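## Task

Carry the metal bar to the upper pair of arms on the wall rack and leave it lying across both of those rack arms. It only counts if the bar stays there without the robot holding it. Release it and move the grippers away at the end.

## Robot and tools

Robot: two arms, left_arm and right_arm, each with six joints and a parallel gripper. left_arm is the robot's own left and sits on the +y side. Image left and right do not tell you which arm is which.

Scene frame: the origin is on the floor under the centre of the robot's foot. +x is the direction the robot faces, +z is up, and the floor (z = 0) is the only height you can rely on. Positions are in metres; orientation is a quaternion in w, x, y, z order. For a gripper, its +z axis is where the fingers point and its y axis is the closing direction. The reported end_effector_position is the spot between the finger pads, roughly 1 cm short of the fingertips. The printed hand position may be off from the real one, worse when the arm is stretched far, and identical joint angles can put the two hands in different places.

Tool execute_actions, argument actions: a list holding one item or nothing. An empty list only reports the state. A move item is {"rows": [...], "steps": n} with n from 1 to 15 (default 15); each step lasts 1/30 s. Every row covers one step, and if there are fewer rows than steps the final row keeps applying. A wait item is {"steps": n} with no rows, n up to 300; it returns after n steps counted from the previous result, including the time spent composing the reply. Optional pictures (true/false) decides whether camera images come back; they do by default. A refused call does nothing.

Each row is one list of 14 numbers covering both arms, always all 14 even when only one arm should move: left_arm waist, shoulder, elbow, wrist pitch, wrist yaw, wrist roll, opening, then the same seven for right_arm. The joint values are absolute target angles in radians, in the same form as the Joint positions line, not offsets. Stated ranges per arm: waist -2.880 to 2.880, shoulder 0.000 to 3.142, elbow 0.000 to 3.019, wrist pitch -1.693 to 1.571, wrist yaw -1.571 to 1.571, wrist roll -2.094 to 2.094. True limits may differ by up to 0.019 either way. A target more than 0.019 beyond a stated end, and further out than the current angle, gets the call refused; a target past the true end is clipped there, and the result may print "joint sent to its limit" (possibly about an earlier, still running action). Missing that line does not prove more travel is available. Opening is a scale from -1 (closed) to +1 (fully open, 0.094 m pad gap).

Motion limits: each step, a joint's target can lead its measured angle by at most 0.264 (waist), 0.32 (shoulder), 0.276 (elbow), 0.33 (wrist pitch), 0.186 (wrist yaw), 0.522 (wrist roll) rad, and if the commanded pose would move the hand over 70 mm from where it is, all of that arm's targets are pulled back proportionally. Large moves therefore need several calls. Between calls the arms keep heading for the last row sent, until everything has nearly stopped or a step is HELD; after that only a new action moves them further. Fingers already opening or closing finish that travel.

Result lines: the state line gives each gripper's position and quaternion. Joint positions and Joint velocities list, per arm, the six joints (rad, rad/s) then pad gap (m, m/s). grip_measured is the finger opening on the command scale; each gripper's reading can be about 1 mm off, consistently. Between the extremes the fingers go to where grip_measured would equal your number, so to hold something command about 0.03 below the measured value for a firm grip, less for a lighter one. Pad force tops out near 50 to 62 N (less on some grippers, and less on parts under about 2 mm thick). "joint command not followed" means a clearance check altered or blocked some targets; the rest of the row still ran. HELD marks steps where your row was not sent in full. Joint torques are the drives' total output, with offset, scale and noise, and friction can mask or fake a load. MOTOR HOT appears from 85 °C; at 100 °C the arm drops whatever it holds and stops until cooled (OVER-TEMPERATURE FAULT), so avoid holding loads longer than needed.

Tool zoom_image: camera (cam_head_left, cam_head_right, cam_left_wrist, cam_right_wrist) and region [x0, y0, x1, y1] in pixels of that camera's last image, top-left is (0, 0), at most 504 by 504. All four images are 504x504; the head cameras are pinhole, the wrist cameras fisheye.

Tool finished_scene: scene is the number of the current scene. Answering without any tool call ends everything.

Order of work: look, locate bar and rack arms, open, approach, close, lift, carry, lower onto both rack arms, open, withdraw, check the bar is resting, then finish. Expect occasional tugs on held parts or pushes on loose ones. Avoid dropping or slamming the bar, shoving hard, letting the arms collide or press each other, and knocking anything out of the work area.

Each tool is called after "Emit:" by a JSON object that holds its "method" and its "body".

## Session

Emit:
{"method": "execute_actions", "body": {"actions": []}}

Scene clock: 0.00 s of 4500.00 s.
left_arm: end_effector_position=(+0.5920, +0.2519, +1.2732) grip_measured=+1.000 end_effector_quat_wxyz=(+0.256, -0.002, +0.967, -0.010) | right_arm: end_effector_position=(+0.5919, -0.2517, +1.2773) grip_measured=+1.000 end_effector_quat_wxyz=(+0.258, -0.005, +0.966, +0.006)
Joint positions: left_arm=[-1.61   0.775  0.947  0.507 -0.005  0.029  0.094] | right_arm=[ 1.619  0.764  0.939  0.509  0.015 -0.051  0.094]
Joint velocities: left_arm=[-0.015  0.005 -0.017 -0.012  0.037  0.007  0.   ] | right_arm=[ 0.005 -0.015 -0.002  0.022  0.051  0.007  0.   ]
Joint torques (N m, as the arm reports them, + toward a larger angle): no reading
Motor temperatures (°C, as the motors report them): left_arm=[23 23 24 23 24 24] | right_arm=[22 21 21 22 20 22]

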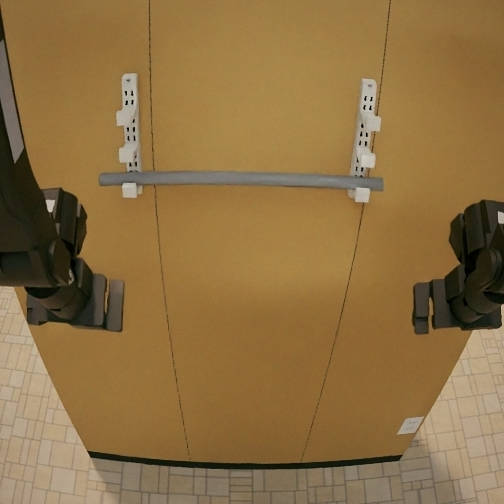

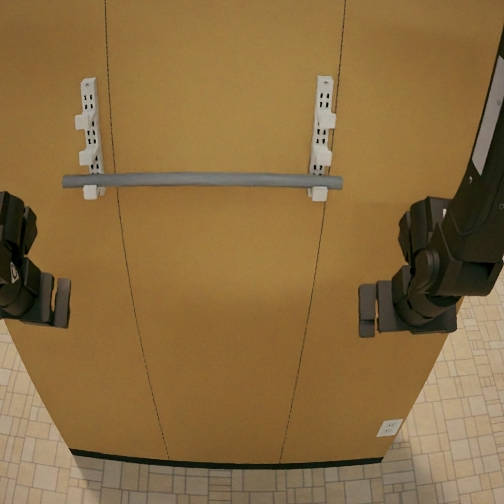

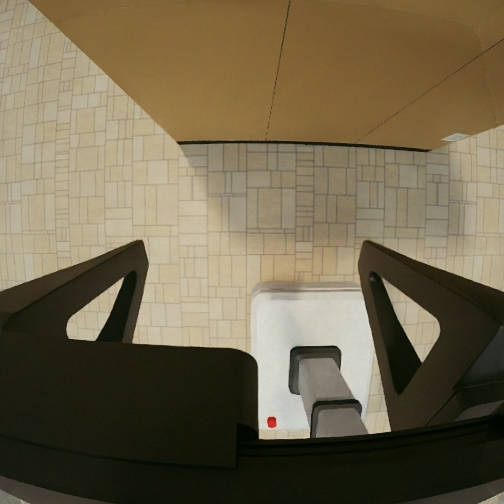

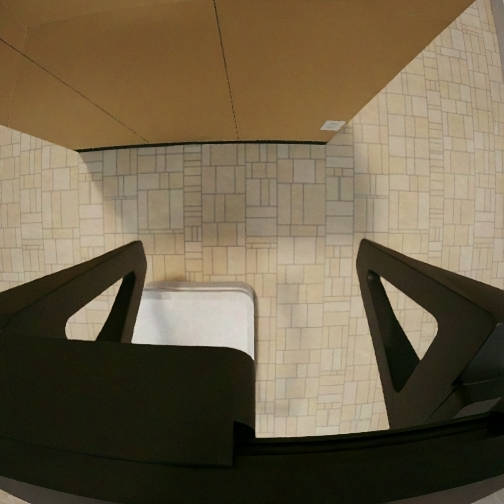

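Emit:
{"method": "execute_actions", "body": {"actions": [{"rows":[[-1.876,1.11,1.385,1.19,0.3,-1.27,1,1.939,1.13,1.41,1.195,-0.3,1.19,1]]}], "pictures": false}}

Emit:
{"method": "execute_actions", "body": {"actions": [{"steps":40}]}}

Scene clock: 5.20 s of 4500.00 s.
left_arm: end_effector_position=(+0.7698, +0.1202, +1.3153) grip_measured=+1.000 end_effector_quat_wxyz=(-0.403, +0.410, -0.658, +0.486) | right_arm: end_effector_position=(+0.7767, -0.0997, +1.3200) grip_measured=+1.000 end_effector_quat_wxyz=(+0.411, +0.404, +0.651, +0.494)
Joint positions: left_arm=[-1.882  1.127  1.373  1.17   0.297 -1.04   0.094] | right_arm=[ 1.948  1.147  1.403  1.167 -0.299  0.977  0.094]
Joint velocities: left_arm=[ 0.005 -0.024  0.002  0.105 -0.037 -1.516  0.   ] | right_arm=[-0.024 -0.015  0.007  0.125  0.022  1.311  0.   ]
Joint torques (N m, as the arm reports them, + toward a larger angle): left_arm=[ -0.67 -17.42   3.15   2.52   0.46  -0.06] | right_arm=[  2.64 -16.59   3.11   2.55  -0.31  -0.1 ]
Motor temperatures (°C, as the motors report them): left_arm=[23 23 24 23 24 24] | right_arm=[22 21 21 22 20 22]
Steps of this call (steps 1 to 90: nothing new was sent; then 1.70 s passed at rest; steps 91 to 105: all 15 steps of this action). Readings (joint positions):
91: left_arm=[-1.617 0.785 0.954 0.528 0.027 -0.005] | right_arm=[1.626 0.773 0.947 0.529 -0.017 -0.018]
92: left_arm=[-1.642 0.812 0.980 0.577 0.070 -0.051] | right_arm=[1.651 0.799 0.973 0.575 -0.061 0.028]
94: left_arm=[-1.715 0.897 1.069 0.680 0.168 -0.154] | right_arm=[1.730 0.877 1.060 0.668 -0.153 0.122]
98: left_arm=[-1.841 1.077 1.285 0.956 0.282 -0.439] | right_arm=[1.885 1.063 1.287 0.929 -0.281 0.396]
105: the state above

Scene clock: 6.53 s of 4500.00 s.
left_arm: end_effector_position=(+0.7701, +0.1205, +1.3161) grip_measured=+1.000 end_effector_quat_wxyz=(-0.348, +0.480, -0.607, +0.529) | right_arm: end_effector_position=(+0.7769, -0.1004, +1.3206) grip_measured=+1.000 end_effector_quat_wxyz=(+0.361, +0.467, +0.606, +0.534)
Joint positions: left_arm=[-1.882  1.126  1.373  1.173  0.297 -1.263  0.094] | right_arm=[ 1.947  1.147  1.403  1.171 -0.299  1.18   0.094]
Joint velocities: left_arm=[ 0.005 -0.024 -0.007 -0.007 -0.037 -0.051  0.   ] | right_arm=[-0.015 -0.015 -0.012  0.002 -0.037  0.007  0.   ]
Joint torques (N m, as the arm reports them, + toward a larger angle): left_arm=[ -1.09 -16.84   2.96   2.93   0.47  -0.08] | right_arm=[  2.21 -16.72   3.01   2.9   -0.31  -0.08]
Motor temperatures (°C, as the motors report them): left_arm=[23 23 24 23 24 24] | right_arm=[22 21 21 22 20 22]
Steps of this call (steps 1 to 30: the robot went on to your last target; steps 31 to 40: nothing new was sent). Readings (joint positions):
1: left_arm=[-1.882 1.126 1.373 1.172 0.297 -1.085] | right_arm=[1.947 1.147 1.403 1.169 -0.299 1.018]
2: left_arm=[-1.882 1.126 1.373 1.173 0.297 -1.121] | right_arm=[1.947 1.147 1.403 1.170 -0.299 1.050]
4: left_arm=[-1.882 1.126 1.373 1.173 0.297 -1.172] | right_arm=[1.947 1.147 1.403 1.170 -0.299 1.097]
8: left_arm=[-1.882 1.126 1.373 1.173 0.297 -1.226] | right_arm=[1.947 1.147 1.403 1.171 -0.299 1.147]
40: the state above
All arms were judged still, so your last target was given up. Only a new action makes them travel on or press farther. Fingers that are still opening or closing keep moving.

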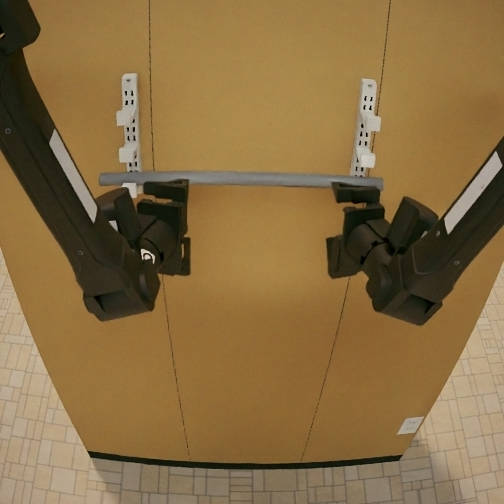

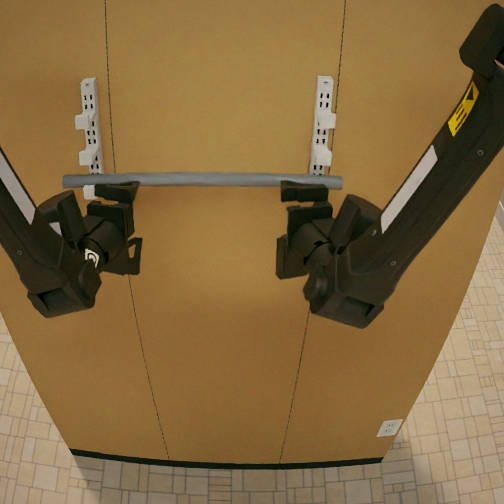

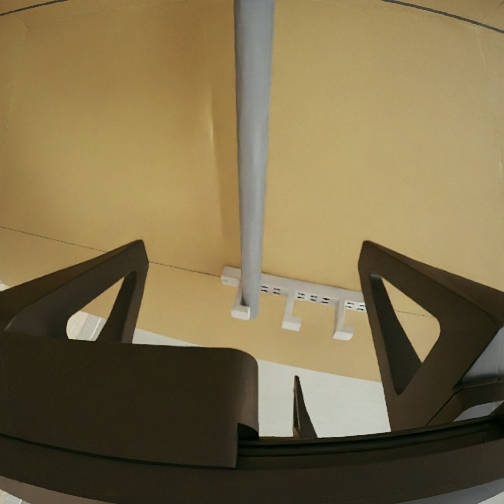

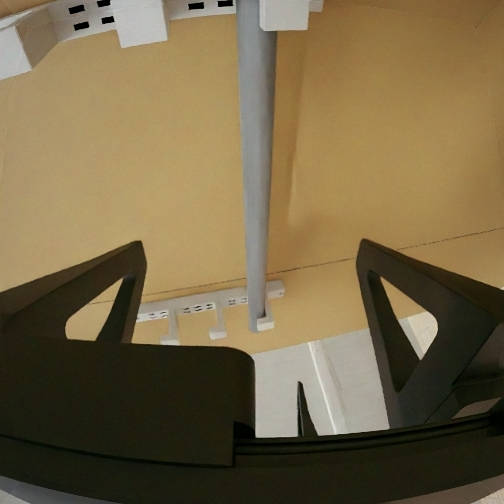

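Emit:
{"method": "execute_actions", "body": {"actions": [{"rows":[[-1.876,1.22,1.765,0.925,0.3,-1.27,1,1.939,1.25,1.795,0.93,-0.3,1.19,1]]}], "pictures": false}}

Emit:
{"method": "execute_actions", "body": {"actions": [{"steps":20}]}}

Scene clock: 11.13 s of 4500.00 s.
left_arm: end_effector_position=(+0.8773, +0.1252, +1.3087) grip_measured=+1.000 end_effector_quat_wxyz=(-0.361, +0.474, -0.600, +0.534) | right_arm: end_effector_position=(+0.8827, -0.1056, +1.3132) grip_measured=+1.000 end_effector_quat_wxyz=(+0.378, +0.460, +0.595, +0.540)
Joint positions: left_arm=[-1.882  1.226  1.75   0.93   0.298 -1.264  0.094] | right_arm=[ 1.947  1.254  1.785  0.942 -0.3    1.181  0.094]
Joint velocities: left_arm=[-0.015  0.005 -0.007 -0.051 -0.037  0.007  0.   ] | right_arm=[-0.005  0.005 -0.012 -0.012  0.022 -0.022  0.   ]
Joint torques (N m, as the arm reports them, + toward a larger angle): left_arm=[ -1.19 -19.93   5.     2.14   0.41  -0.07] | right_arm=[  2.24 -17.97   5.62   1.4   -0.25  -0.1 ]
Motor temperatures (°C, as the motors report them): left_arm=[23 24 24 23 24 24] | right_arm=[22 22 21 22 20 22]
Steps of this call (steps 1 to 90: nothing new was sent; then 1.10 s passed at rest; steps 91 to 105: all 15 steps of this action). Readings (joint positions):
91: left_arm=[-1.882 1.132 1.394 1.140 0.298 -1.263] | right_arm=[1.947 1.152 1.427 1.138 -0.300 1.180]
92: left_arm=[-1.882 1.152 1.455 1.069 0.298 -1.263] | right_arm=[1.947 1.175 1.494 1.068 -0.300 1.180]
94: left_arm=[-1.882 1.208 1.605 0.980 0.298 -1.264] | right_arm=[1.947 1.236 1.657 0.984 -0.300 1.181]
98: left_arm=[-1.882 1.235 1.739 0.933 0.298 -1.264] | right_arm=[1.947 1.261 1.780 0.946 -0.300 1.181]
105: the state above

Scene clock: 11.80 s of 4500.00 s.
left_arm: end_effector_position=(+0.8772, +0.1251, +1.3084) grip_measured=+1.000 end_effector_quat_wxyz=(-0.360, +0.474, -0.600, +0.534) | right_arm: end_effector_position=(+0.8827, -0.1056, +1.3132) grip_measured=+1.000 end_effector_quat_wxyz=(+0.378, +0.460, +0.595, +0.540)
Joint positions: left_arm=[-1.882  1.226  1.75   0.928  0.298 -1.264  0.094] | right_arm=[ 1.947  1.254  1.785  0.942 -0.3    1.181  0.094]
Joint velocities: left_arm=[ 0.005  0.005 -0.002 -0.002 -0.051 -0.081  0.   ] | right_arm=[-0.005 -0.005 -0.007 -0.002 -0.007  0.022  0.   ]
Joint torques (N m, as the arm reports them, + toward a larger angle): left_arm=[ -1.24 -18.57   4.83   2.12   0.41  -0.08] | right_arm=[  2.17 -18.14   5.58   1.34  -0.25  -0.08]
Motor temperatures (°C, as the motors report them): left_arm=[23 24 24 23 24 24] | right_arm=[22 22 21 22 20 22]
Steps of this call (steps 1 to 15: the robot went on to your last target; steps 16 to 20: nothing new was sent). Readings (joint positions):
1: left_arm=[-1.882 1.226 1.750 0.929 0.298 -1.264] | right_arm=[1.947 1.254 1.785 0.942 -0.300 1.181]
2: left_arm=[-1.882 1.226 1.750 0.929 0.298 -1.264] | right_arm=[1.947 1.254 1.785 0.942 -0.300 1.181]
4: left_arm=[-1.882 1.226 1.750 0.929 0.298 -1.264] | right_arm=[1.947 1.254 1.785 0.942 -0.300 1.181]
8: left_arm=[-1.882 1.226 1.750 0.928 0.298 -1.264] | right_arm=[1.947 1.254 1.785 0.942 -0.300 1.181]
20: the state above
All arms were judged still, so your last target was given up. Only a new action makes them travel on or press farther. Fingers that are still opening or closing keep moving.

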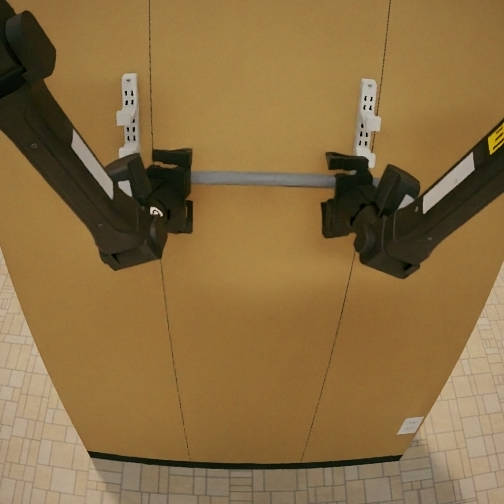

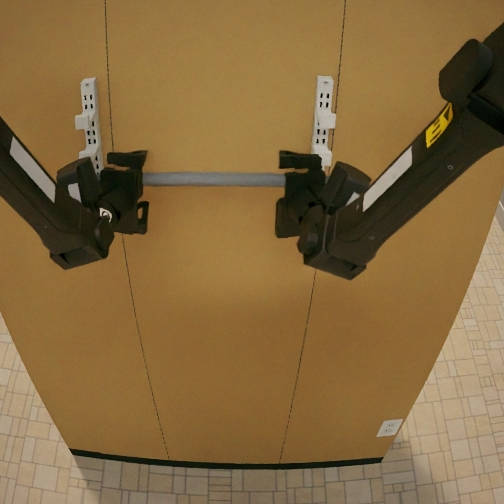

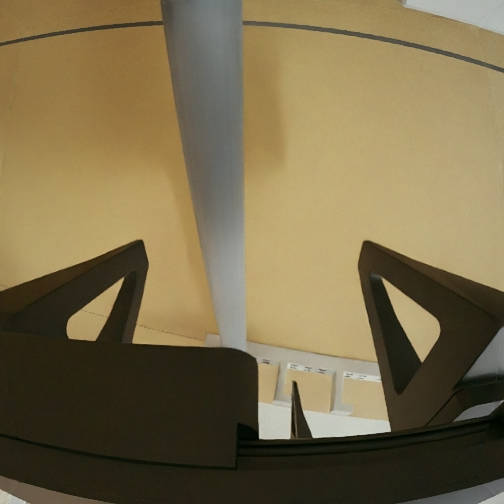

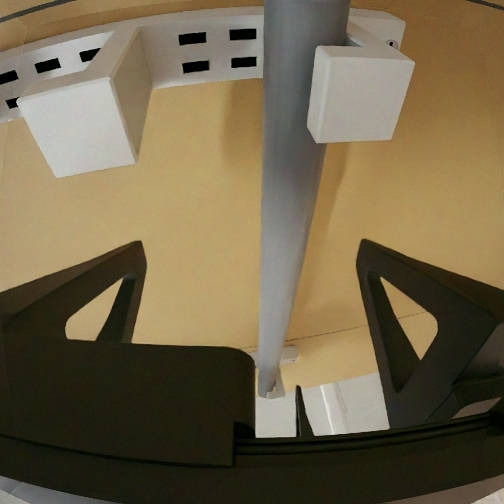

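Emit:
{"method": "execute_actions", "body": {"actions": [{"rows":[[-1.876,1.295,1.925,0.845,0.3,-1.27,1,2.02,1.365,2.005,0.85,-0.3,1.11,1]]}], "pictures": false}}

Emit:
{"method": "execute_actions", "body": {"actions": [{"steps":20}]}}

Scene clock: 16.53 s of 4500.00 s.
left_arm: end_effector_position=(+0.9065, +0.1243, +1.3000) grip_measured=+1.000 end_effector_quat_wxyz=(-0.362, +0.473, -0.599, +0.535) | right_arm: end_effector_position=(+0.9205, -0.0829, +1.3133) grip_measured=+1.000 end_effector_quat_wxyz=(+0.390, +0.457, +0.580, +0.550)
Joint positions: left_arm=[-1.882  1.284  1.892  0.849  0.298 -1.264  0.094] | right_arm=[ 2.02   1.346  1.98   0.861 -0.299  1.123  0.094]
Joint velocities: left_arm=[ 0.005 -0.005 -0.012 -0.002 -0.051 -0.022  0.   ] | right_arm=[-0.015 -0.005  0.017 -0.017  0.022 -0.066  0.   ]
Joint torques (N m, as the arm reports them, + toward a larger angle): left_arm=[ -1.34 -18.3    6.65   2.     0.42  -0.07] | right_arm=[  3.81 -16.37   7.69   1.36  -0.36  -0.26]
Motor temperatures (°C, as the motors report them): left_arm=[23 25 24 23 24 24] | right_arm=[22 22 22 22 20 22]
Steps of this call (steps 1 to 90: nothing new was sent; then 1.23 s passed at rest; steps 91 to 105: all 15 steps of this action). Readings (joint positions):
91: left_arm=[-1.882 1.231 1.765 0.917 0.298 -1.264] | right_arm=[1.951 1.262 1.807 0.929 -0.300 1.173]
92: left_arm=[-1.882 1.248 1.805 0.891 0.298 -1.264] | right_arm=[1.963 1.290 1.866 0.903 -0.299 1.163]
94: left_arm=[-1.882 1.278 1.875 0.862 0.298 -1.264] | right_arm=[1.996 1.333 1.961 0.875 -0.299 1.147]
98: left_arm=[-1.882 1.284 1.892 0.851 0.298 -1.264] | right_arm=[2.020 1.345 1.980 0.863 -0.299 1.132]
105: the state above

Scene clock: 17.20 s of 4500.00 s.
left_arm: end_effector_position=(+0.9065, +0.1243, +1.3000) grip_measured=+1.000 end_effector_quat_wxyz=(-0.362, +0.473, -0.599, +0.535) | right_arm: end_effector_position=(+0.9205, -0.0829, +1.3133) grip_measured=+1.000 end_effector_quat_wxyz=(+0.391, +0.456, +0.580, +0.550)
Joint positions: left_arm=[-1.882  1.284  1.892  0.849  0.298 -1.264  0.094] | right_arm=[ 2.02   1.346  1.98   0.861 -0.299  1.121  0.094]
Joint velocities: left_arm=[ 0.005 -0.005  0.002 -0.007 -0.037  0.051  0.   ] | right_arm=[-0.005 -0.005  0.007  0.002  0.037  0.022  0.   ]
Joint torques (N m, as the arm reports them, + toward a larger angle): left_arm=[ -1.35 -18.22   6.85   2.     0.42  -0.07] | right_arm=[  3.54 -16.65   7.57   1.24  -0.36  -0.26]
Motor temperatures (°C, as the motors report them): left_arm=[23 25 24 23 24 24] | right_arm=[22 22 22 22 20 22]
Steps of this call (steps 1 to 15: the robot went on to your last target; steps 16 to 20: nothing new was sent). Readings (joint positions):
1: left_arm=[-1.882 1.284 1.892 0.849 0.298 -1.264] | right_arm=[2.020 1.346 1.980 0.861 -0.299 1.122]
2: left_arm=[-1.882 1.284 1.892 0.849 0.298 -1.264] | right_arm=[2.020 1.346 1.980 0.861 -0.299 1.122]
4: left_arm=[-1.882 1.284 1.892 0.849 0.298 -1.264] | right_arm=[2.020 1.346 1.980 0.861 -0.299 1.121]
8: left_arm=[-1.882 1.284 1.892 0.849 0.298 -1.264] | right_arm=[2.020 1.346 1.980 0.861 -0.299 1.121]
20: the state above
All arms were judged still, so your last target was given up. Only a new action makes them travel on or press farther. Fingers that are still opening or closing keep moving.

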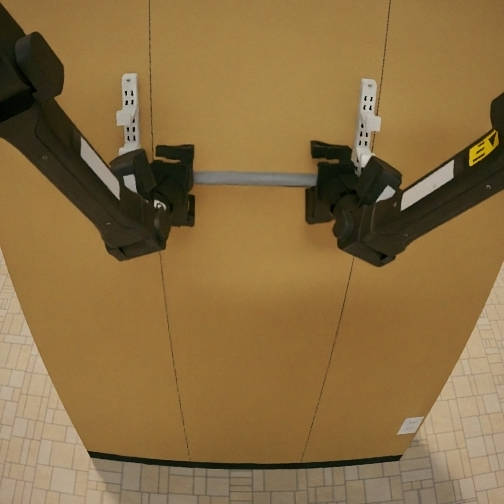

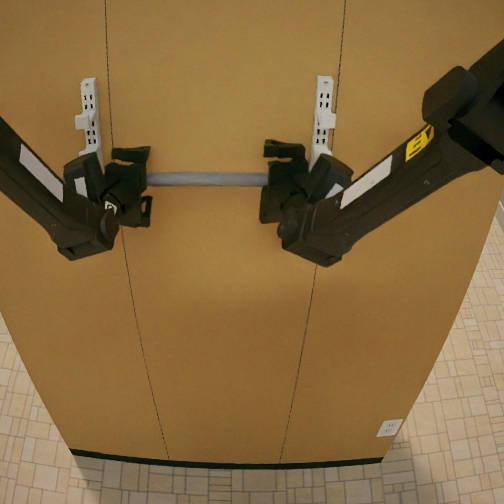

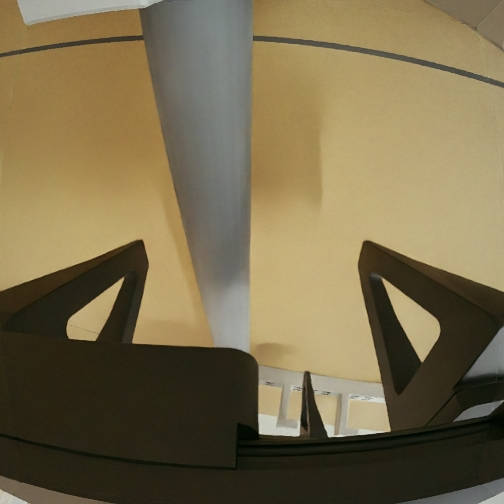

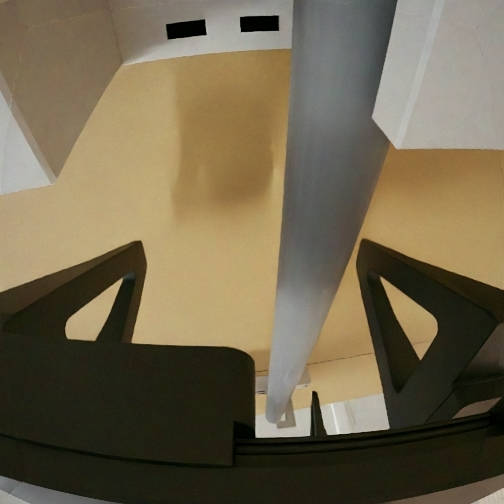

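Emit:
{"method": "execute_actions", "body": {"actions": [{"rows":[[-1.876,1.312,1.93,0.845,0.3,-1.27,1,2.02,1.397,2.0,0.85,-0.3,1.11,1]]}], "pictures": false}}

Emit:
{"method": "execute_actions", "body": {"actions": [{"steps":10}], "pictures": false}}

Scene clock: 21.47 s of 4500.00 s.
left_arm: end_effector_position=(+0.8998, +0.1199, +1.2876) grip_measured=+1.000 end_effector_quat_wxyz=(-0.356, +0.476, -0.602, +0.533) | right_arm: end_effector_position=(+0.9028, -0.0677, +1.2848) grip_measured=+1.000 end_effector_quat_wxyz=(+0.375, +0.462, +0.590, +0.546)
Joint positions: left_arm=[-1.882  1.302  1.894  0.849  0.298 -1.264  0.094] | right_arm=[ 2.02   1.387  1.981  0.861 -0.299  1.12   0.094]
Joint velocities: left_arm=[-0.005 -0.005  0.002  0.017  0.037 -0.037  0.   ] | right_arm=[-0.005  0.005  0.017  0.007  0.037 -0.066  0.   ]
Joint torques (N m, as the arm reports them, + toward a larger angle): left_arm=[ -1.46 -18.2    6.91   2.02   0.41  -0.07] | right_arm=[  4.19 -16.63   6.74   1.22  -0.35  -0.26]
Motor temperatures (°C, as the motors report them): left_arm=[23 25 25 23 24 24] | right_arm=[23 22 22 22 20 22]
Steps of this call (steps 1 to 90: nothing new was sent; then 0.77 s passed at rest; steps 91 to 105: all 15 steps of this action). Readings (joint positions):
91: left_arm=[-1.882 1.285 1.892 0.849 0.298 -1.264] | right_arm=[2.020 1.348 1.980 0.861 -0.299 1.121]
92: left_arm=[-1.882 1.286 1.894 0.849 0.298 -1.264] | right_arm=[2.020 1.349 1.981 0.861 -0.299 1.120]
94: left_arm=[-1.882 1.290 1.894 0.849 0.298 -1.264] | right_arm=[2.020 1.355 1.981 0.861 -0.299 1.120]
98: left_arm=[-1.882 1.297 1.894 0.849 0.298 -1.264] | right_arm=[2.020 1.372 1.981 0.861 -0.299 1.120]
105: the state above

Scene clock: 21.80 s of 4500.00 s.
left_arm: end_effector_position=(+0.8998, +0.1199, +1.2876) grip_measured=+1.000 end_effector_quat_wxyz=(-0.356, +0.476, -0.602, +0.533) | right_arm: end_effector_position=(+0.9028, -0.0677, +1.2848) grip_measured=+1.000 end_effector_quat_wxyz=(+0.375, +0.462, +0.590, +0.546)
Joint positions: left_arm=[-1.882  1.302  1.894  0.849  0.298 -1.264  0.094] | right_arm=[ 2.02   1.387  1.981  0.861 -0.299  1.12   0.094]
Joint velocities: left_arm=[-0.005 -0.005  0.007 -0.022  0.037 -0.007  0.   ] | right_arm=[-0.024 -0.005  0.012  0.002  0.037 -0.037  0.   ]
Joint torques (N m, as the arm reports them, + toward a larger angle): left_arm=[ -1.49 -18.89   6.91   1.99   0.41  -0.07] | right_arm=[  3.72 -16.81   6.72   1.22  -0.38  -0.28]
Motor temperatures (°C, as the motors report them): left_arm=[23 25 25 23 24 24] | right_arm=[23 22 22 22 20 22]
Steps of this call (steps 1 to 10: the robot went on to your last target). Readings (joint positions):
1: left_arm=[-1.882 1.302 1.894 0.849 0.298 -1.264] | right_arm=[2.020 1.387 1.981 0.861 -0.299 1.120]
2: left_arm=[-1.882 1.302 1.894 0.849 0.298 -1.264] | right_arm=[2.020 1.387 1.981 0.861 -0.299 1.120]
4: left_arm=[-1.882 1.302 1.894 0.849 0.298 -1.264] | right_arm=[2.020 1.387 1.981 0.861 -0.299 1.120]
8: left_arm=[-1.882 1.302 1.894 0.849 0.298 -1.264] | right_arm=[2.020 1.387 1.981 0.861 -0.299 1.120]
10: the state above

Slightly more elbow (forward/up), then close.

Emit:
{"method": "execute_actions", "body": {"actions": [{"rows":[[-1.876,1.305,1.955,0.845,0.3,-1.27,1,2.02,1.39,2.03,0.85,-0.3,1.11,1]],"steps":12}], "pictures": false}}

Emit:
{"method": "execute_actions", "body": {"actions": [{"rows":[[-1.876,1.305,1.955,0.845,0.3,-1.27,-0.6,2.02,1.39,2.03,0.85,-0.3,1.11,-0.6]]}]}}

Scene clock: 25.13 s of 4500.00 s.
left_arm: end_effector_position=(+0.9096, +0.1232, +1.2959) grip_measured=+1.000 end_effector_quat_wxyz=(-0.365, +0.472, -0.597, +0.536) | right_arm: end_effector_position=(+0.9112, -0.0719, +1.2920) grip_measured=+1.000 end_effector_quat_wxyz=(+0.383, +0.459, +0.585, +0.548)
Joint positions: left_arm=[-1.882  1.303  1.92   0.848  0.298 -1.264  0.094] | right_arm=[ 2.02   1.387  2.003  0.861 -0.299  1.12   0.094]
Joint velocities: left_arm=[-0.005 -0.005 -0.002  0.007  0.022  0.022  0.   ] | right_arm=[-0.005 -0.005  0.017 -0.007  0.022  0.022  0.   ]
Joint torques (N m, as the arm reports them, + toward a larger angle): left_arm=[ -1.42 -19.17   6.98   2.13   0.4   -0.07] | right_arm=[  3.58 -17.55   7.71   1.34  -0.35  -0.25]
Motor temperatures (°C, as the motors report them): left_arm=[23 25 25 23 24 24] | right_arm=[23 23 22 22 20 22]
Steps of this call (steps 1 to 15: the robot went on to your last target; steps 16 to 88: nothing new was sent; steps 89 to 100: all 12 steps of this action). Readings (joint positions):
89: left_arm=[-1.882 1.302 1.896 0.849 0.298 -1.264] | right_arm=[2.020 1.387 1.983 0.861 -0.299 1.120]
90: left_arm=[-1.882 1.303 1.900 0.848 0.298 -1.264] | right_arm=[2.020 1.387 1.986 0.861 -0.299 1.120]
92: left_arm=[-1.882 1.303 1.908 0.848 0.298 -1.264] | right_arm=[2.020 1.387 1.993 0.861 -0.299 1.120]
96: left_arm=[-1.882 1.303 1.919 0.848 0.298 -1.264] | right_arm=[2.020 1.387 2.003 0.861 -0.299 1.120]
100: the state above

Scene clock: 25.63 s of 4500.00 s.
left_arm: end_effector_position=(+0.9053, +0.1221, +1.2865) grip_measured=-0.494 end_effector_quat_wxyz=(-0.358, +0.478, -0.600, +0.532) | right_arm: end_effector_position=(+0.9112, -0.0721, +1.2911) grip_measured=-0.500 end_effector_quat_wxyz=(+0.385, +0.456, +0.589, +0.545)
Joint positions: left_arm=[-1.878  1.312  1.92   0.838  0.294 -1.271  0.024] | right_arm=[ 2.019  1.387  2.003  0.857 -0.298  1.11   0.023]
Joint velocities: left_arm=[-0.005 -0.015  0.002 -0.012 -0.022  0.007 -0.001] | right_arm=[-0.015 -0.024 -0.007  0.002 -0.11  -0.037 -0.001]
Joint torques (N m, as the arm reports them, + toward a larger angle): left_arm=[ -1.77 -19.72   6.93   2.49   0.62  -0.01] | right_arm=[  3.9  -17.8    7.69   1.49  -0.37  -0.17]
Motor temperatures (°C, as the motors report them): left_arm=[23 25 25 23 24 24] | right_arm=[23 23 22 22 20 22]
Steps of this call (steps 1 to 15: all 15 steps of this action). Readings (joint positions):
1: left_arm=[-1.882 1.303 1.920 0.848 0.298 -1.264] | right_arm=[2.020 1.387 2.003 0.861 -0.299 1.120]
2: left_arm=[-1.882 1.303 1.920 0.848 0.298 -1.264] | right_arm=[2.020 1.387 2.003 0.861 -0.299 1.120]
4: left_arm=[-1.882 1.303 1.920 0.848 0.298 -1.264] | right_arm=[2.020 1.387 2.003 0.861 -0.299 1.120]
8: left_arm=[-1.878 1.312 1.920 0.838 0.294 -1.270] | right_arm=[2.019 1.387 2.003 0.857 -0.298 1.111]
15: the state above

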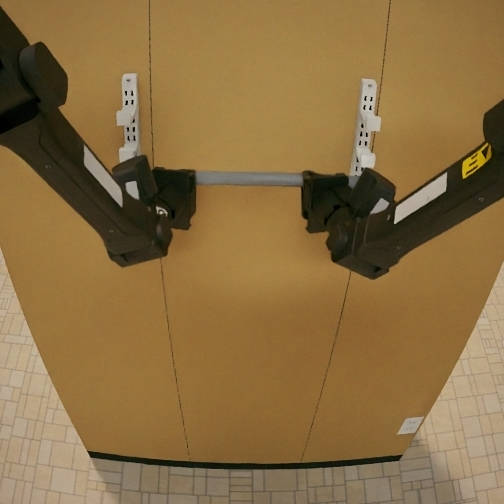

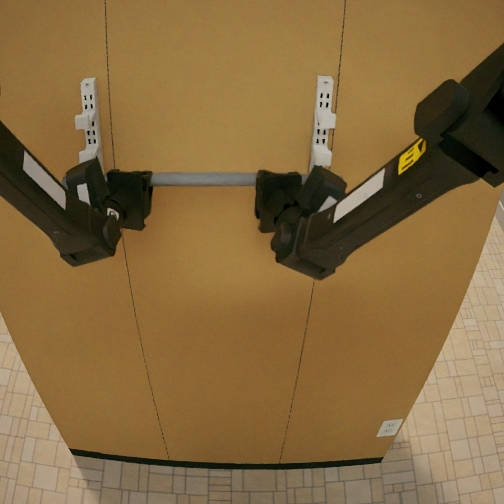

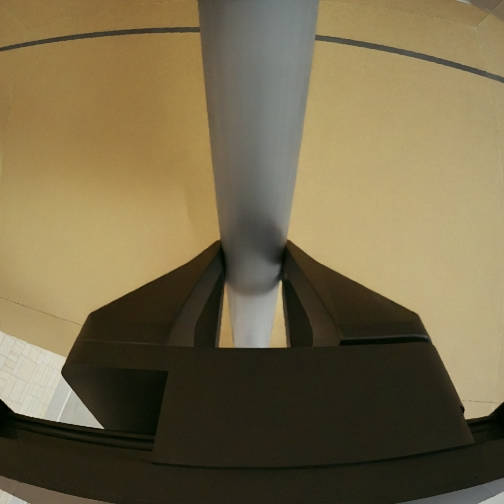

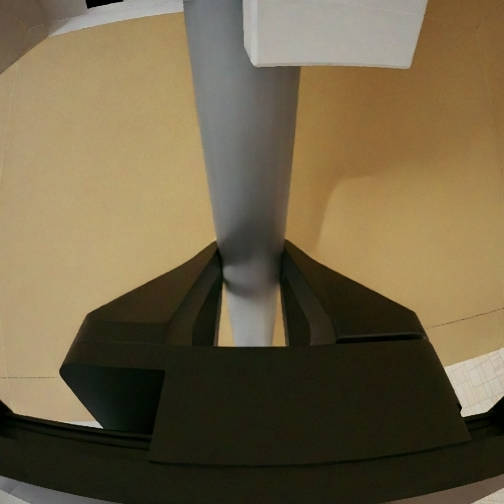

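Emit:
{"method": "execute_actions", "body": {"actions": [{"rows":[[-1.912,1.204,1.835,0.85,0.3,-1.24,-0.6,2.065,1.28,1.921,0.857,-0.3,1.07,-0.6]]}], "pictures": false}}

Emit:
{"method": "execute_actions", "body": {"actions": [{"steps":15}], "pictures": false}}

Scene clock: 32.87 s of 4500.00 s.
left_arm: end_effector_position=(+0.8973, +0.1238, +1.2993) grip_measured=-0.494 end_effector_quat_wxyz=(-0.350, +0.484, -0.608, +0.523) | right_arm: end_effector_position=(+0.9030, -0.0705, +1.3028) grip_measured=-0.500 end_effector_quat_wxyz=(+0.375, +0.464, +0.595, +0.538)
Joint positions: left_arm=[-1.889  1.25   1.837  0.825  0.282 -1.252  0.024] | right_arm=[ 2.043  1.33   1.917  0.85  -0.283  1.085  0.023]
Joint velocities: left_arm=[-0.015 -0.015 -0.002  0.017 -0.066 -0.022 -0.   ] | right_arm=[ 0.015 -0.015  0.002 -0.007  0.007 -0.022  0.   ]
Joint torques (N m, as the arm reports them, + toward a larger angle): left_arm=[ -4.04 -22.23   4.11   3.27   1.23   0.1 ] | right_arm=[  5.46 -20.6    5.07   2.04  -1.14  -0.3 ]
Motor temperatures (°C, as the motors report them): left_arm=[23 26 26 23 24 24] | right_arm=[23 23 23 22 20 22]
Steps of this call (steps 1 to 15: the robot went on to your last target; steps 16 to 90: nothing new was sent; then 3.73 s passed at rest; steps 91 to 105: all 15 steps of this action). Readings (joint positions):
91: left_arm=[-1.879 1.307 1.908 0.838 0.292 -1.270] | right_arm=[2.021 1.381 1.992 0.857 -0.296 1.105]
92: left_arm=[-1.883 1.294 1.889 0.835 0.281 -1.267] | right_arm=[2.025 1.364 1.961 0.857 -0.289 1.100]
94: left_arm=[-1.888 1.272 1.868 0.824 0.278 -1.261] | right_arm=[2.037 1.343 1.937 0.850 -0.283 1.090]
98: left_arm=[-1.889 1.250 1.840 0.824 0.284 -1.254] | right_arm=[2.043 1.330 1.920 0.850 -0.287 1.086]
105: the state above

Scene clock: 33.37 s of 4500.00 s.
left_arm: end_effector_position=(+0.8973, +0.1238, +1.2993) grip_measured=-0.494 end_effector_quat_wxyz=(-0.350, +0.484, -0.608, +0.523) | right_arm: end_effector_position=(+0.9030, -0.0705, +1.3028) grip_measured=-0.500 end_effector_quat_wxyz=(+0.375, +0.464, +0.595, +0.538)
Joint positions: left_arm=[-1.889  1.25   1.837  0.825  0.282 -1.252  0.024] | right_arm=[ 2.043  1.33   1.917  0.85  -0.283  1.085  0.023]
Joint velocities: left_arm=[-0.005 -0.015  0.012 -0.007 -0.066  0.022 -0.   ] | right_arm=[-0.005  0.005 -0.002 -0.007  0.007 -0.037  0.001]
Joint torques (N m, as the arm reports them, + toward a larger angle): left_arm=[ -3.69 -22.49   4.11   3.3    1.23   0.09] | right_arm=[  5.43 -20.63   5.16   2.19  -1.15  -0.33]
Motor temperatures (°C, as the motors report them): left_arm=[23 26 26 23 24 24] | right_arm=[23 23 23 22 20 22]
Steps of this call (steps 1 to 15: the robot went on to your last target). Readings (joint positions):
1: left_arm=[-1.889 1.250 1.837 0.825 0.282 -1.252] | right_arm=[2.043 1.330 1.917 0.850 -0.283 1.085]
2: left_arm=[-1.889 1.250 1.837 0.825 0.282 -1.252] | right_arm=[2.043 1.330 1.917 0.850 -0.283 1.085]
4: left_arm=[-1.889 1.250 1.837 0.825 0.282 -1.252] | right_arm=[2.043 1.330 1.917 0.850 -0.283 1.085]
8: left_arm=[-1.889 1.250 1.837 0.825 0.282 -1.252] | right_arm=[2.043 1.330 1.917 0.850 -0.283 1.085]
15: the state above
All arms were judged still, so your last target was given up. Only a new action makes them travel on or press farther. Fingers that are still opening or closing keep moving.

Emit:
{"method": "execute_actions", "body": {"actions": [{"rows":[[-1.94,1.176,1.835,0.87,0.3,-1.225,-0.6,2.09,1.25,1.921,0.87,-0.3,1.055,-0.6]]}], "pictures": false}}

Emit:
{"method": "execute_actions", "body": {"actions": [{"steps":15}], "pictures": false}}

Scene clock: 37.57 s of 4500.00 s.
left_arm: end_effector_position=(+0.9039, +0.1233, +1.3142) grip_measured=-0.494 end_effector_quat_wxyz=(-0.360, +0.483, -0.600, +0.527) | right_arm: end_effector_position=(+0.9104, -0.0716, +1.3185) grip_measured=-0.500 end_effector_quat_wxyz=(+0.383, +0.459, +0.590, +0.542)
Joint positions: left_arm=[-1.911  1.235  1.834  0.835  0.274 -1.235  0.024] | right_arm=[ 2.061  1.311  1.915  0.85  -0.287  1.066  0.023]
Joint velocities: left_arm=[ 0.015 -0.005 -0.012  0.037 -0.125 -0.007  0.001] | right_arm=[ 0.024  0.005 -0.017 -0.012 -0.095  0.037 -0.001]
Joint torques (N m, as the arm reports them, + toward a larger angle): left_arm=[ -3.47 -23.1    4.34   3.61   1.89   0.08] | right_arm=[  5.97 -21.3    5.53   2.72  -0.82  -0.26]
Motor temperatures (°C, as the motors report them): left_arm=[23 26 25 23 24 24] | right_arm=[23 23 23 22 21 22]
Steps of this call (steps 1 to 90: nothing new was sent; then 0.70 s passed at rest; steps 91 to 105: all 15 steps of this action). Readings (joint positions):
91: left_arm=[-1.890 1.250 1.837 0.825 0.281 -1.251] | right_arm=[2.044 1.329 1.917 0.850 -0.283 1.085]
92: left_arm=[-1.893 1.249 1.836 0.827 0.277 -1.248] | right_arm=[2.045 1.328 1.916 0.850 -0.280 1.083]
94: left_arm=[-1.898 1.247 1.834 0.831 0.276 -1.246] | right_arm=[2.049 1.324 1.915 0.850 -0.279 1.079]
98: left_arm=[-1.908 1.240 1.834 0.833 0.276 -1.240] | right_arm=[2.055 1.315 1.915 0.850 -0.282 1.070]
105: the state above

Scene clock: 38.07 s of 4500.00 s.
left_arm: end_effector_position=(+0.9058, +0.1252, +1.3193) grip_measured=-0.494 end_effector_quat_wxyz=(-0.365, +0.479, -0.600, +0.527) | right_arm: end_effector_position=(+0.9114, -0.0694, +1.3222) grip_measured=-0.500 end_effector_quat_wxyz=(+0.384, +0.462, +0.587, +0.543)
Joint positions: left_arm=[-1.91   1.228  1.831  0.839  0.276 -1.229  0.024] | right_arm=[ 2.074  1.308  1.912  0.85  -0.283  1.059  0.023]
Joint velocities: left_arm=[-0.005  0.005 -0.012  0.022 -0.007 -0.066 -0.   ] | right_arm=[-0.015 -0.015 -0.012 -0.007  0.022  0.051  0.   ]
Joint torques (N m, as the arm reports them, + toward a larger angle): left_arm=[ -4.42 -23.53   4.73   3.48   1.55   0.01] | right_arm=[  4.87 -20.86   5.76   2.53  -1.16  -0.21]
Motor temperatures (°C, as the motors report them): left_arm=[23 26 25 23 24 24] | right_arm=[23 23 23 22 21 22]
Steps of this call (steps 1 to 15: the robot went on to your last target). Readings (joint positions):
1: left_arm=[-1.911 1.235 1.834 0.837 0.269 -1.235] | right_arm=[2.063 1.311 1.914 0.850 -0.290 1.065]
2: left_arm=[-1.910 1.234 1.834 0.838 0.265 -1.234] | right_arm=[2.066 1.311 1.912 0.850 -0.291 1.064]
4: left_arm=[-1.909 1.231 1.834 0.839 0.264 -1.232] | right_arm=[2.071 1.311 1.912 0.850 -0.291 1.064]
8: left_arm=[-1.909 1.228 1.834 0.839 0.264 -1.229] | right_arm=[2.075 1.311 1.912 0.850 -0.292 1.063]
15: the state above

Emit:
{"method": "execute_actions", "body": {"actions": [{"rows":[[-1.93,1.127,1.647,1.009,0.3,-1.235,-0.6,2.08,1.201,1.733,1.009,-0.3,1.065,-0.6]]}], "pictures": false}}

Emit:
{"method": "execute_actions", "body": {"actions": [{"steps":15}], "pictures": false}}

Scene clock: 43.37 s of 4500.00 s.
left_arm: end_effector_position=(+0.8570, +0.1232, +1.3208) grip_measured=-0.494 end_effector_quat_wxyz=(-0.363, +0.483, -0.599, +0.526) | right_arm: end_effector_position=(+0.8660, -0.0710, +1.3240) grip_measured=-0.500 end_effector_quat_wxyz=(+0.384, +0.459, +0.591, +0.541)
Joint positions: left_arm=[-1.91   1.172  1.64   0.971  0.271 -1.236  0.024] | right_arm=[ 2.06   1.248  1.724  0.977 -0.285  1.064  0.023]
Joint velocities: left_arm=[-0.024 -0.005  0.002  0.007 -0.066  0.022  0.   ] | right_arm=[ 0.005 -0.005 -0.012 -0.012 -0.037 -0.022  0.   ]
Joint torques (N m, as the arm reports them, + toward a larger angle): left_arm=[ -2.98 -21.57   4.03   3.94   1.84  -0.01] | right_arm=[  5.37 -19.97   4.82   3.22  -1.03  -0.17]
Motor temperatures (°C, as the motors report them): left_arm=[23 27 25 23 25 24] | right_arm=[23 24 23 22 21 22]
Steps of this call (steps 1 to 15: the robot went on to your last target; steps 16 to 90: nothing new was sent; then 1.80 s passed at rest; steps 91 to 105: all 15 steps of this action). Readings (joint positions):
91: left_arm=[-1.910 1.223 1.809 0.857 0.277 -1.230] | right_arm=[2.074 1.302 1.889 0.868 -0.284 1.059]
92: left_arm=[-1.910 1.202 1.755 0.900 0.279 -1.230] | right_arm=[2.074 1.279 1.833 0.909 -0.287 1.059]
94: left_arm=[-1.910 1.174 1.669 0.952 0.276 -1.232] | right_arm=[2.071 1.251 1.748 0.958 -0.285 1.059]
98: left_arm=[-1.910 1.172 1.640 0.968 0.270 -1.236] | right_arm=[2.060 1.248 1.724 0.975 -0.281 1.063]
105: the state above

Scene clock: 43.87 s of 4500.00 s.
left_arm: end_effector_position=(+0.8570, +0.1232, +1.3208) grip_measured=-0.494 end_effector_quat_wxyz=(-0.363, +0.483, -0.599, +0.526) | right_arm: end_effector_position=(+0.8660, -0.0710, +1.3240) grip_measured=-0.500 end_effector_quat_wxyz=(+0.384, +0.459, +0.591, +0.541)
Joint positions: left_arm=[-1.91   1.172  1.64   0.971  0.271 -1.236  0.024] | right_arm=[ 2.06   1.248  1.724  0.977 -0.285  1.064  0.023]
Joint velocities: left_arm=[ 0.005  0.005 -0.012 -0.012 -0.007 -0.007  0.001] | right_arm=[-0.005  0.005  0.007 -0.007 -0.081 -0.081 -0.001]
Joint torques (N m, as the arm reports them, + toward a larger angle): left_arm=[ -3.38 -21.34   3.98   3.85   1.78  -0.01] | right_arm=[  5.31 -19.52   4.89   3.09  -1.01  -0.16]
Motor temperatures (°C, as the motors report them): left_arm=[23 27 25 23 25 24] | right_arm=[23 24 23 22 21 22]
Steps of this call (steps 1 to 15: the robot went on to your last target). Readings (joint positions):
1: left_arm=[-1.910 1.172 1.640 0.971 0.271 -1.236] | right_arm=[2.060 1.248 1.724 0.977 -0.285 1.064]
2: left_arm=[-1.910 1.172 1.640 0.971 0.271 -1.236] | right_arm=[2.060 1.248 1.724 0.977 -0.285 1.064]
4: left_arm=[-1.910 1.172 1.640 0.971 0.271 -1.236] | right_arm=[2.060 1.248 1.724 0.977 -0.285 1.064]
8: left_arm=[-1.910 1.172 1.640 0.971 0.271 -1.236] | right_arm=[2.060 1.248 1.724 0.977 -0.285 1.064]
15: the state above
All arms were judged still, so your last target was given up. Only a new action makes them travel on or press farther. Fingers that are still opening or closing keep moving.

Emit:
{"method": "execute_actions", "body": {"actions": [{"rows":[[-1.92,1.091,1.45,1.17,0.3,-1.245,-0.6,2.07,1.165,1.536,1.17,-0.3,1.075,-0.6]]}], "pictures": false}}

Emit:
{"method": "execute_actions", "body": {"actions": [{"steps":15}], "pictures": false}}

Scene clock: 47.57 s of 4500.00 s.
left_arm: end_effector_position=(+0.7981, +0.1230, +1.3244) grip_measured=-0.494 end_effector_quat_wxyz=(-0.364, +0.482, -0.598, +0.527) | right_arm: end_effector_position=(+0.8078, -0.0707, +1.3281) grip_measured=-0.500 end_effector_quat_wxyz=(+0.384, +0.458, +0.591, +0.541)
Joint positions: left_arm=[-1.9    1.129  1.441  1.132  0.273 -1.247  0.024] | right_arm=[ 2.05   1.2    1.519  1.138 -0.287  1.073  0.023]
Joint velocities: left_arm=[-0.015  0.005  0.007 -0.032 -0.11   0.081  0.001] | right_arm=[-0.005 -0.005  0.007 -0.002 -0.022 -0.066 -0.001]
Joint torques (N m, as the arm reports them, + toward a larger angle): left_arm=[ -3.06 -19.87   3.06   3.87   1.69   0.  ] | right_arm=[  4.87 -17.8    4.32   3.1   -0.88  -0.18]
Motor temperatures (°C, as the motors report them): left_arm=[23 27 25 23 25 24] | right_arm=[23 24 23 22 21 22]
Steps of this call (steps 1 to 90: nothing new was sent; then 0.20 s passed at rest; steps 91 to 105: all 15 steps of this action). Readings (joint positions):
91: left_arm=[-1.910 1.170 1.621 0.991 0.273 -1.237] | right_arm=[2.060 1.245 1.702 0.998 -0.287 1.066]
92: left_arm=[-1.910 1.154 1.572 1.042 0.279 -1.237] | right_arm=[2.060 1.226 1.649 1.049 -0.293 1.066]
94: left_arm=[-1.909 1.130 1.480 1.108 0.278 -1.238] | right_arm=[2.059 1.201 1.556 1.115 -0.290 1.066]
98: left_arm=[-1.900 1.129 1.441 1.129 0.269 -1.246] | right_arm=[2.050 1.200 1.519 1.135 -0.282 1.072]
105: the state above

Scene clock: 48.07 s of 4500.00 s.
left_arm: end_effector_position=(+0.7981, +0.1230, +1.3244) grip_measured=-0.494 end_effector_quat_wxyz=(-0.364, +0.482, -0.598, +0.527) | right_arm: end_effector_position=(+0.8078, -0.0707, +1.3281) grip_measured=-0.500 end_effector_quat_wxyz=(+0.384, +0.459, +0.591, +0.541)
Joint positions: left_arm=[-1.9    1.129  1.441  1.132  0.273 -1.247  0.024] | right_arm=[ 2.05   1.2    1.519  1.138 -0.287  1.074  0.023]
Joint velocities: left_arm=[ 0.005 -0.005 -0.007  0.002  0.037 -0.022  0.   ] | right_arm=[-0.005 -0.005 -0.012 -0.007 -0.022  0.007  0.   ]
Joint torques (N m, as the arm reports them, + toward a larger angle): left_arm=[ -3.12 -19.43   3.11   3.86   1.66   0.02] | right_arm=[  4.84 -17.52   4.29   3.18  -0.95  -0.17]
Motor temperatures (°C, as the motors report them): left_arm=[23 27 25 23 25 24] | right_arm=[23 24 23 22 21 22]
Steps of this call (steps 1 to 15: the robot went on to your last target). Readings (joint positions):
1: left_arm=[-1.900 1.129 1.441 1.132 0.273 -1.247] | right_arm=[2.050 1.200 1.519 1.138 -0.287 1.073]
2: left_arm=[-1.900 1.129 1.441 1.132 0.273 -1.247] | right_arm=[2.050 1.200 1.519 1.138 -0.287 1.074]
4: left_arm=[-1.900 1.129 1.441 1.132 0.273 -1.247] | right_arm=[2.050 1.200 1.519 1.138 -0.287 1.074]
8: left_arm=[-1.900 1.129 1.441 1.132 0.273 -1.247] | right_arm=[2.050 1.200 1.519 1.138 -0.287 1.074]
15: the state above
All arms were judged still, so your last target was given up. Only a new action makes them travel on or press farther. Fingers that are still opening or closing keep moving.

Emit:
{"method": "execute_actions", "body": {"actions": [{"rows":[[-2.02,0.917,1.311,1.135,0.3,-1.15,-0.6,2.2,1.006,1.396,1.15,-0.3,0.95,-0.6]]}], "pictures": false}}

Emit:
{"method": "execute_actions", "body": {"actions": [{"steps":15}], "pictures": false}}

Scene clock: 52.77 s of 4500.00 s.
left_arm: end_effector_position=(+0.8078, +0.1248, +1.4156) grip_measured=-0.494 end_effector_quat_wxyz=(-0.386, +0.462, -0.583, +0.546) | right_arm: end_effector_position=(+0.8168, -0.0714, +1.4170) grip_measured=-0.500 end_effector_quat_wxyz=(+0.405, +0.446, +0.568, +0.560)
Joint positions: left_arm=[-2.009  0.95   1.314  1.121  0.29  -1.135  0.024] | right_arm=[ 2.192  1.043  1.392  1.137 -0.305  0.945  0.023]
Joint velocities: left_arm=[-0.015 -0.005 -0.012 -0.051 -0.022  0.081 -0.   ] | right_arm=[-0.015 -0.015 -0.037 -0.002  0.125 -0.022  0.   ]
Joint torques (N m, as the arm reports them, + toward a larger angle): left_arm=[ -1.89 -18.27   2.52   2.9    1.08  -0.16] | right_arm=[  3.79 -16.59   3.28   2.21  -0.45  -0.11]
Motor temperatures (°C, as the motors report them): left_arm=[23 27 25 23 25 24] | right_arm=[23 24 22 22 21 22]
Steps of this call (steps 1 to 90: nothing new was sent; then 1.20 s passed at rest; steps 91 to 105: all 15 steps of this action). Readings (joint positions):
91: left_arm=[-1.904 1.123 1.432 1.129 0.269 -1.242] | right_arm=[2.055 1.196 1.509 1.137 -0.282 1.067]
92: left_arm=[-1.911 1.107 1.407 1.124 0.255 -1.236] | right_arm=[2.066 1.181 1.483 1.137 -0.268 1.056]
94: left_arm=[-1.924 1.067 1.356 1.122 0.245 -1.224] | right_arm=[2.089 1.145 1.431 1.137 -0.257 1.036]
98: left_arm=[-1.961 0.997 1.316 1.121 0.261 -1.187] | right_arm=[2.141 1.086 1.394 1.137 -0.275 0.995]
105: the state above

Scene clock: 53.27 s of 4500.00 s.
left_arm: end_effector_position=(+0.8067, +0.1249, +1.4136) grip_measured=-0.494 end_effector_quat_wxyz=(-0.384, +0.465, -0.584, +0.543) | right_arm: end_effector_position=(+0.8149, -0.0712, +1.4151) grip_measured=-0.500 end_effector_quat_wxyz=(+0.404, +0.448, +0.570, +0.557)
Joint positions: left_arm=[-2.009  0.95   1.312  1.117  0.284 -1.135  0.024] | right_arm=[ 2.192  1.043  1.387  1.137 -0.298  0.944  0.023]
Joint velocities: left_arm=[-0.005 -0.005 -0.022 -0.002 -0.022  0.037 -0.   ] | right_arm=[-0.005 -0.015 -0.007  0.002  0.022  0.037  0.   ]
Joint torques (N m, as the arm reports them, + toward a larger angle): left_arm=[ -2.   -18.26   2.64   2.9    1.18  -0.15] | right_arm=[  3.79 -16.16   3.44   2.2   -0.53  -0.12]
Motor temperatures (°C, as the motors report them): left_arm=[23 27 25 23 25 24] | right_arm=[23 24 22 22 21 22]
Steps of this call (steps 1 to 15: the robot went on to your last target). Readings (joint positions):
1: left_arm=[-2.009 0.950 1.313 1.119 0.287 -1.135] | right_arm=[2.192 1.043 1.390 1.137 -0.300 0.944]
2: left_arm=[-2.009 0.950 1.312 1.117 0.286 -1.135] | right_arm=[2.192 1.043 1.388 1.137 -0.298 0.944]
4: left_arm=[-2.009 0.950 1.312 1.117 0.284 -1.135] | right_arm=[2.192 1.043 1.387 1.137 -0.298 0.944]
8: left_arm=[-2.009 0.950 1.312 1.117 0.284 -1.135] | right_arm=[2.192 1.043 1.387 1.137 -0.298 0.944]
15: the state above
All arms were judged still, so your last target was given up. Only a new action makes them travel on or press farther. Fingers that are still opening or closing keep moving.

Emit:
{"method": "execute_actions", "body": {"actions": [{"rows":[[-2.163,0.787,1.219,1.097,0.3,-1.0,-0.6,2.362,0.893,1.303,1.13,-0.3,0.785,-0.6]]}], "pictures": false}}

Emit:
{"method": "execute_actions", "body": {"actions": [{"steps":15}]}}

Scene clock: 59.00 s of 4500.00 s.
left_arm: end_effector_position=(+0.8054, +0.1246, +1.4800) grip_measured=-0.494 end_effector_quat_wxyz=(-0.399, +0.454, -0.574, +0.553) | right_arm: end_effector_position=(+0.8149, -0.0726, +1.4810) grip_measured=-0.500 end_effector_quat_wxyz=(+0.425, +0.443, +0.554, +0.563)
Joint positions: left_arm=[-2.157  0.818  1.216  1.08   0.29  -0.981  0.024] | right_arm=[ 2.359  0.932  1.293  1.125 -0.295  0.775  0.023]
Joint velocities: left_arm=[-0.005  0.005 -0.002  0.007 -0.022 -0.037  0.   ] | right_arm=[ 0.015  0.005 -0.007  0.002  0.066  0.007 -0.   ]
Joint torques (N m, as the arm reports them, + toward a larger angle): left_arm=[ -0.83 -16.66   2.81   2.64   1.02  -0.19] | right_arm=[  2.76 -14.86   3.15   1.74  -0.76  -0.08]
Motor temperatures (°C, as the motors report them): left_arm=[23 27 25 23 25 24] | right_arm=[23 23 22 22 21 22]
Steps of this call (steps 1 to 90: nothing new was sent; then 2.23 s passed at rest; steps 91 to 105: all 15 steps of this action). Readings (joint positions):
91: left_arm=[-2.017 0.945 1.303 1.111 0.277 -1.119] | right_arm=[2.202 1.039 1.378 1.136 -0.290 0.927]
92: left_arm=[-2.040 0.929 1.281 1.102 0.254 -1.102] | right_arm=[2.225 1.025 1.356 1.135 -0.264 0.905]
94: left_arm=[-2.083 0.883 1.236 1.099 0.249 -1.069] | right_arm=[2.272 0.985 1.315 1.135 -0.255 0.863]
98: left_arm=[-2.151 0.823 1.220 1.087 0.300 -1.000] | right_arm=[2.349 0.933 1.297 1.127 -0.308 0.793]
105: the state above

Scene clock: 59.50 s of 4500.00 s.
left_arm: end_effector_position=(+0.8054, +0.1246, +1.4800) grip_measured=-0.494 end_effector_quat_wxyz=(-0.399, +0.453, -0.574, +0.553) | right_arm: end_effector_position=(+0.8149, -0.0726, +1.4810) grip_measured=-0.500 end_effector_quat_wxyz=(+0.425, +0.443, +0.554, +0.563)
Joint positions: left_arm=[-2.157  0.818  1.216  1.08   0.29  -0.98   0.024] | right_arm=[ 2.359  0.932  1.293  1.125 -0.295  0.775  0.023]
Joint velocities: left_arm=[-0.005  0.005 -0.017  0.007 -0.037 -0.095 -0.001] | right_arm=[-0.005 -0.005 -0.002 -0.012 -0.037 -0.037  0.   ]
Joint torques (N m, as the arm reports them, + toward a larger angle): left_arm=[ -0.99 -16.65   2.83   2.71   1.01  -0.19] | right_arm=[  2.61 -14.63   3.14   1.65  -0.78  -0.08]
Motor temperatures (°C, as the motors report them): left_arm=[23 27 25 23 25 24] | right_arm=[23 23 22 22 21 22]
Steps of this call (steps 1 to 15: the robot went on to your last target). Readings (joint positions):
1: left_arm=[-2.157 0.818 1.216 1.080 0.290 -0.981] | right_arm=[2.359 0.932 1.293 1.125 -0.295 0.775]
2: left_arm=[-2.157 0.818 1.216 1.080 0.290 -0.981] | right_arm=[2.359 0.932 1.293 1.125 -0.295 0.775]
4: left_arm=[-2.157 0.818 1.216 1.080 0.290 -0.980] | right_arm=[2.359 0.932 1.293 1.125 -0.295 0.775]
8: left_arm=[-2.157 0.818 1.216 1.080 0.290 -0.980] | right_arm=[2.359 0.932 1.293 1.125 -0.295 0.775]
15: the state above
All arms were judged still, so your last target was given up. Only a new action makes them travel on or press farther. Fingers that are still opening or closing keep moving.

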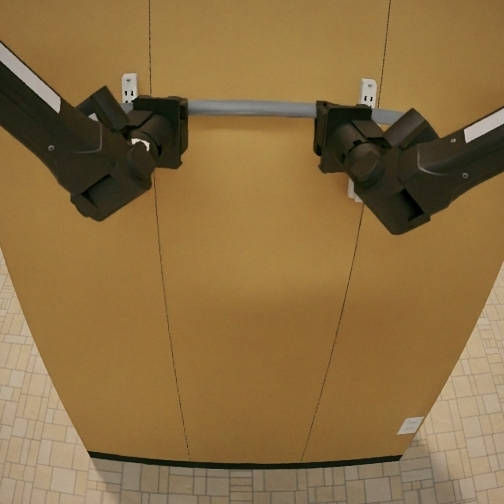

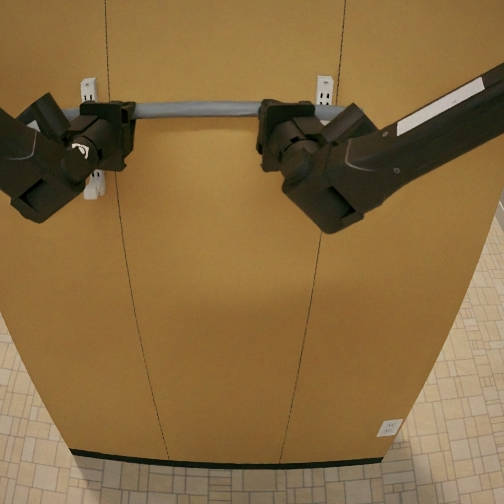

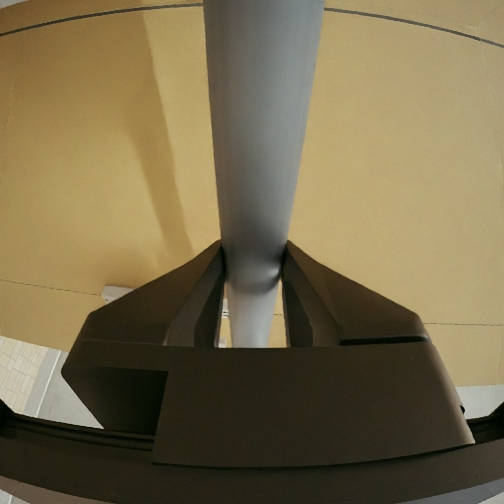

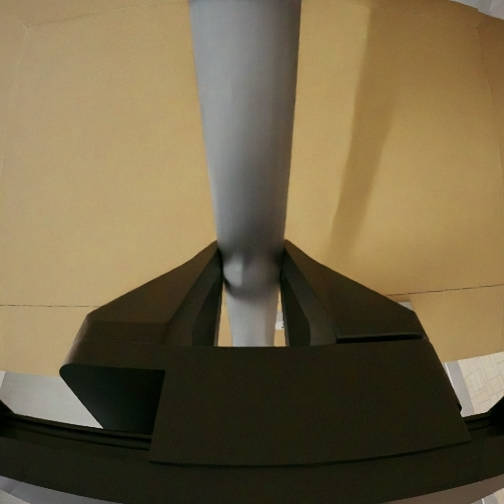

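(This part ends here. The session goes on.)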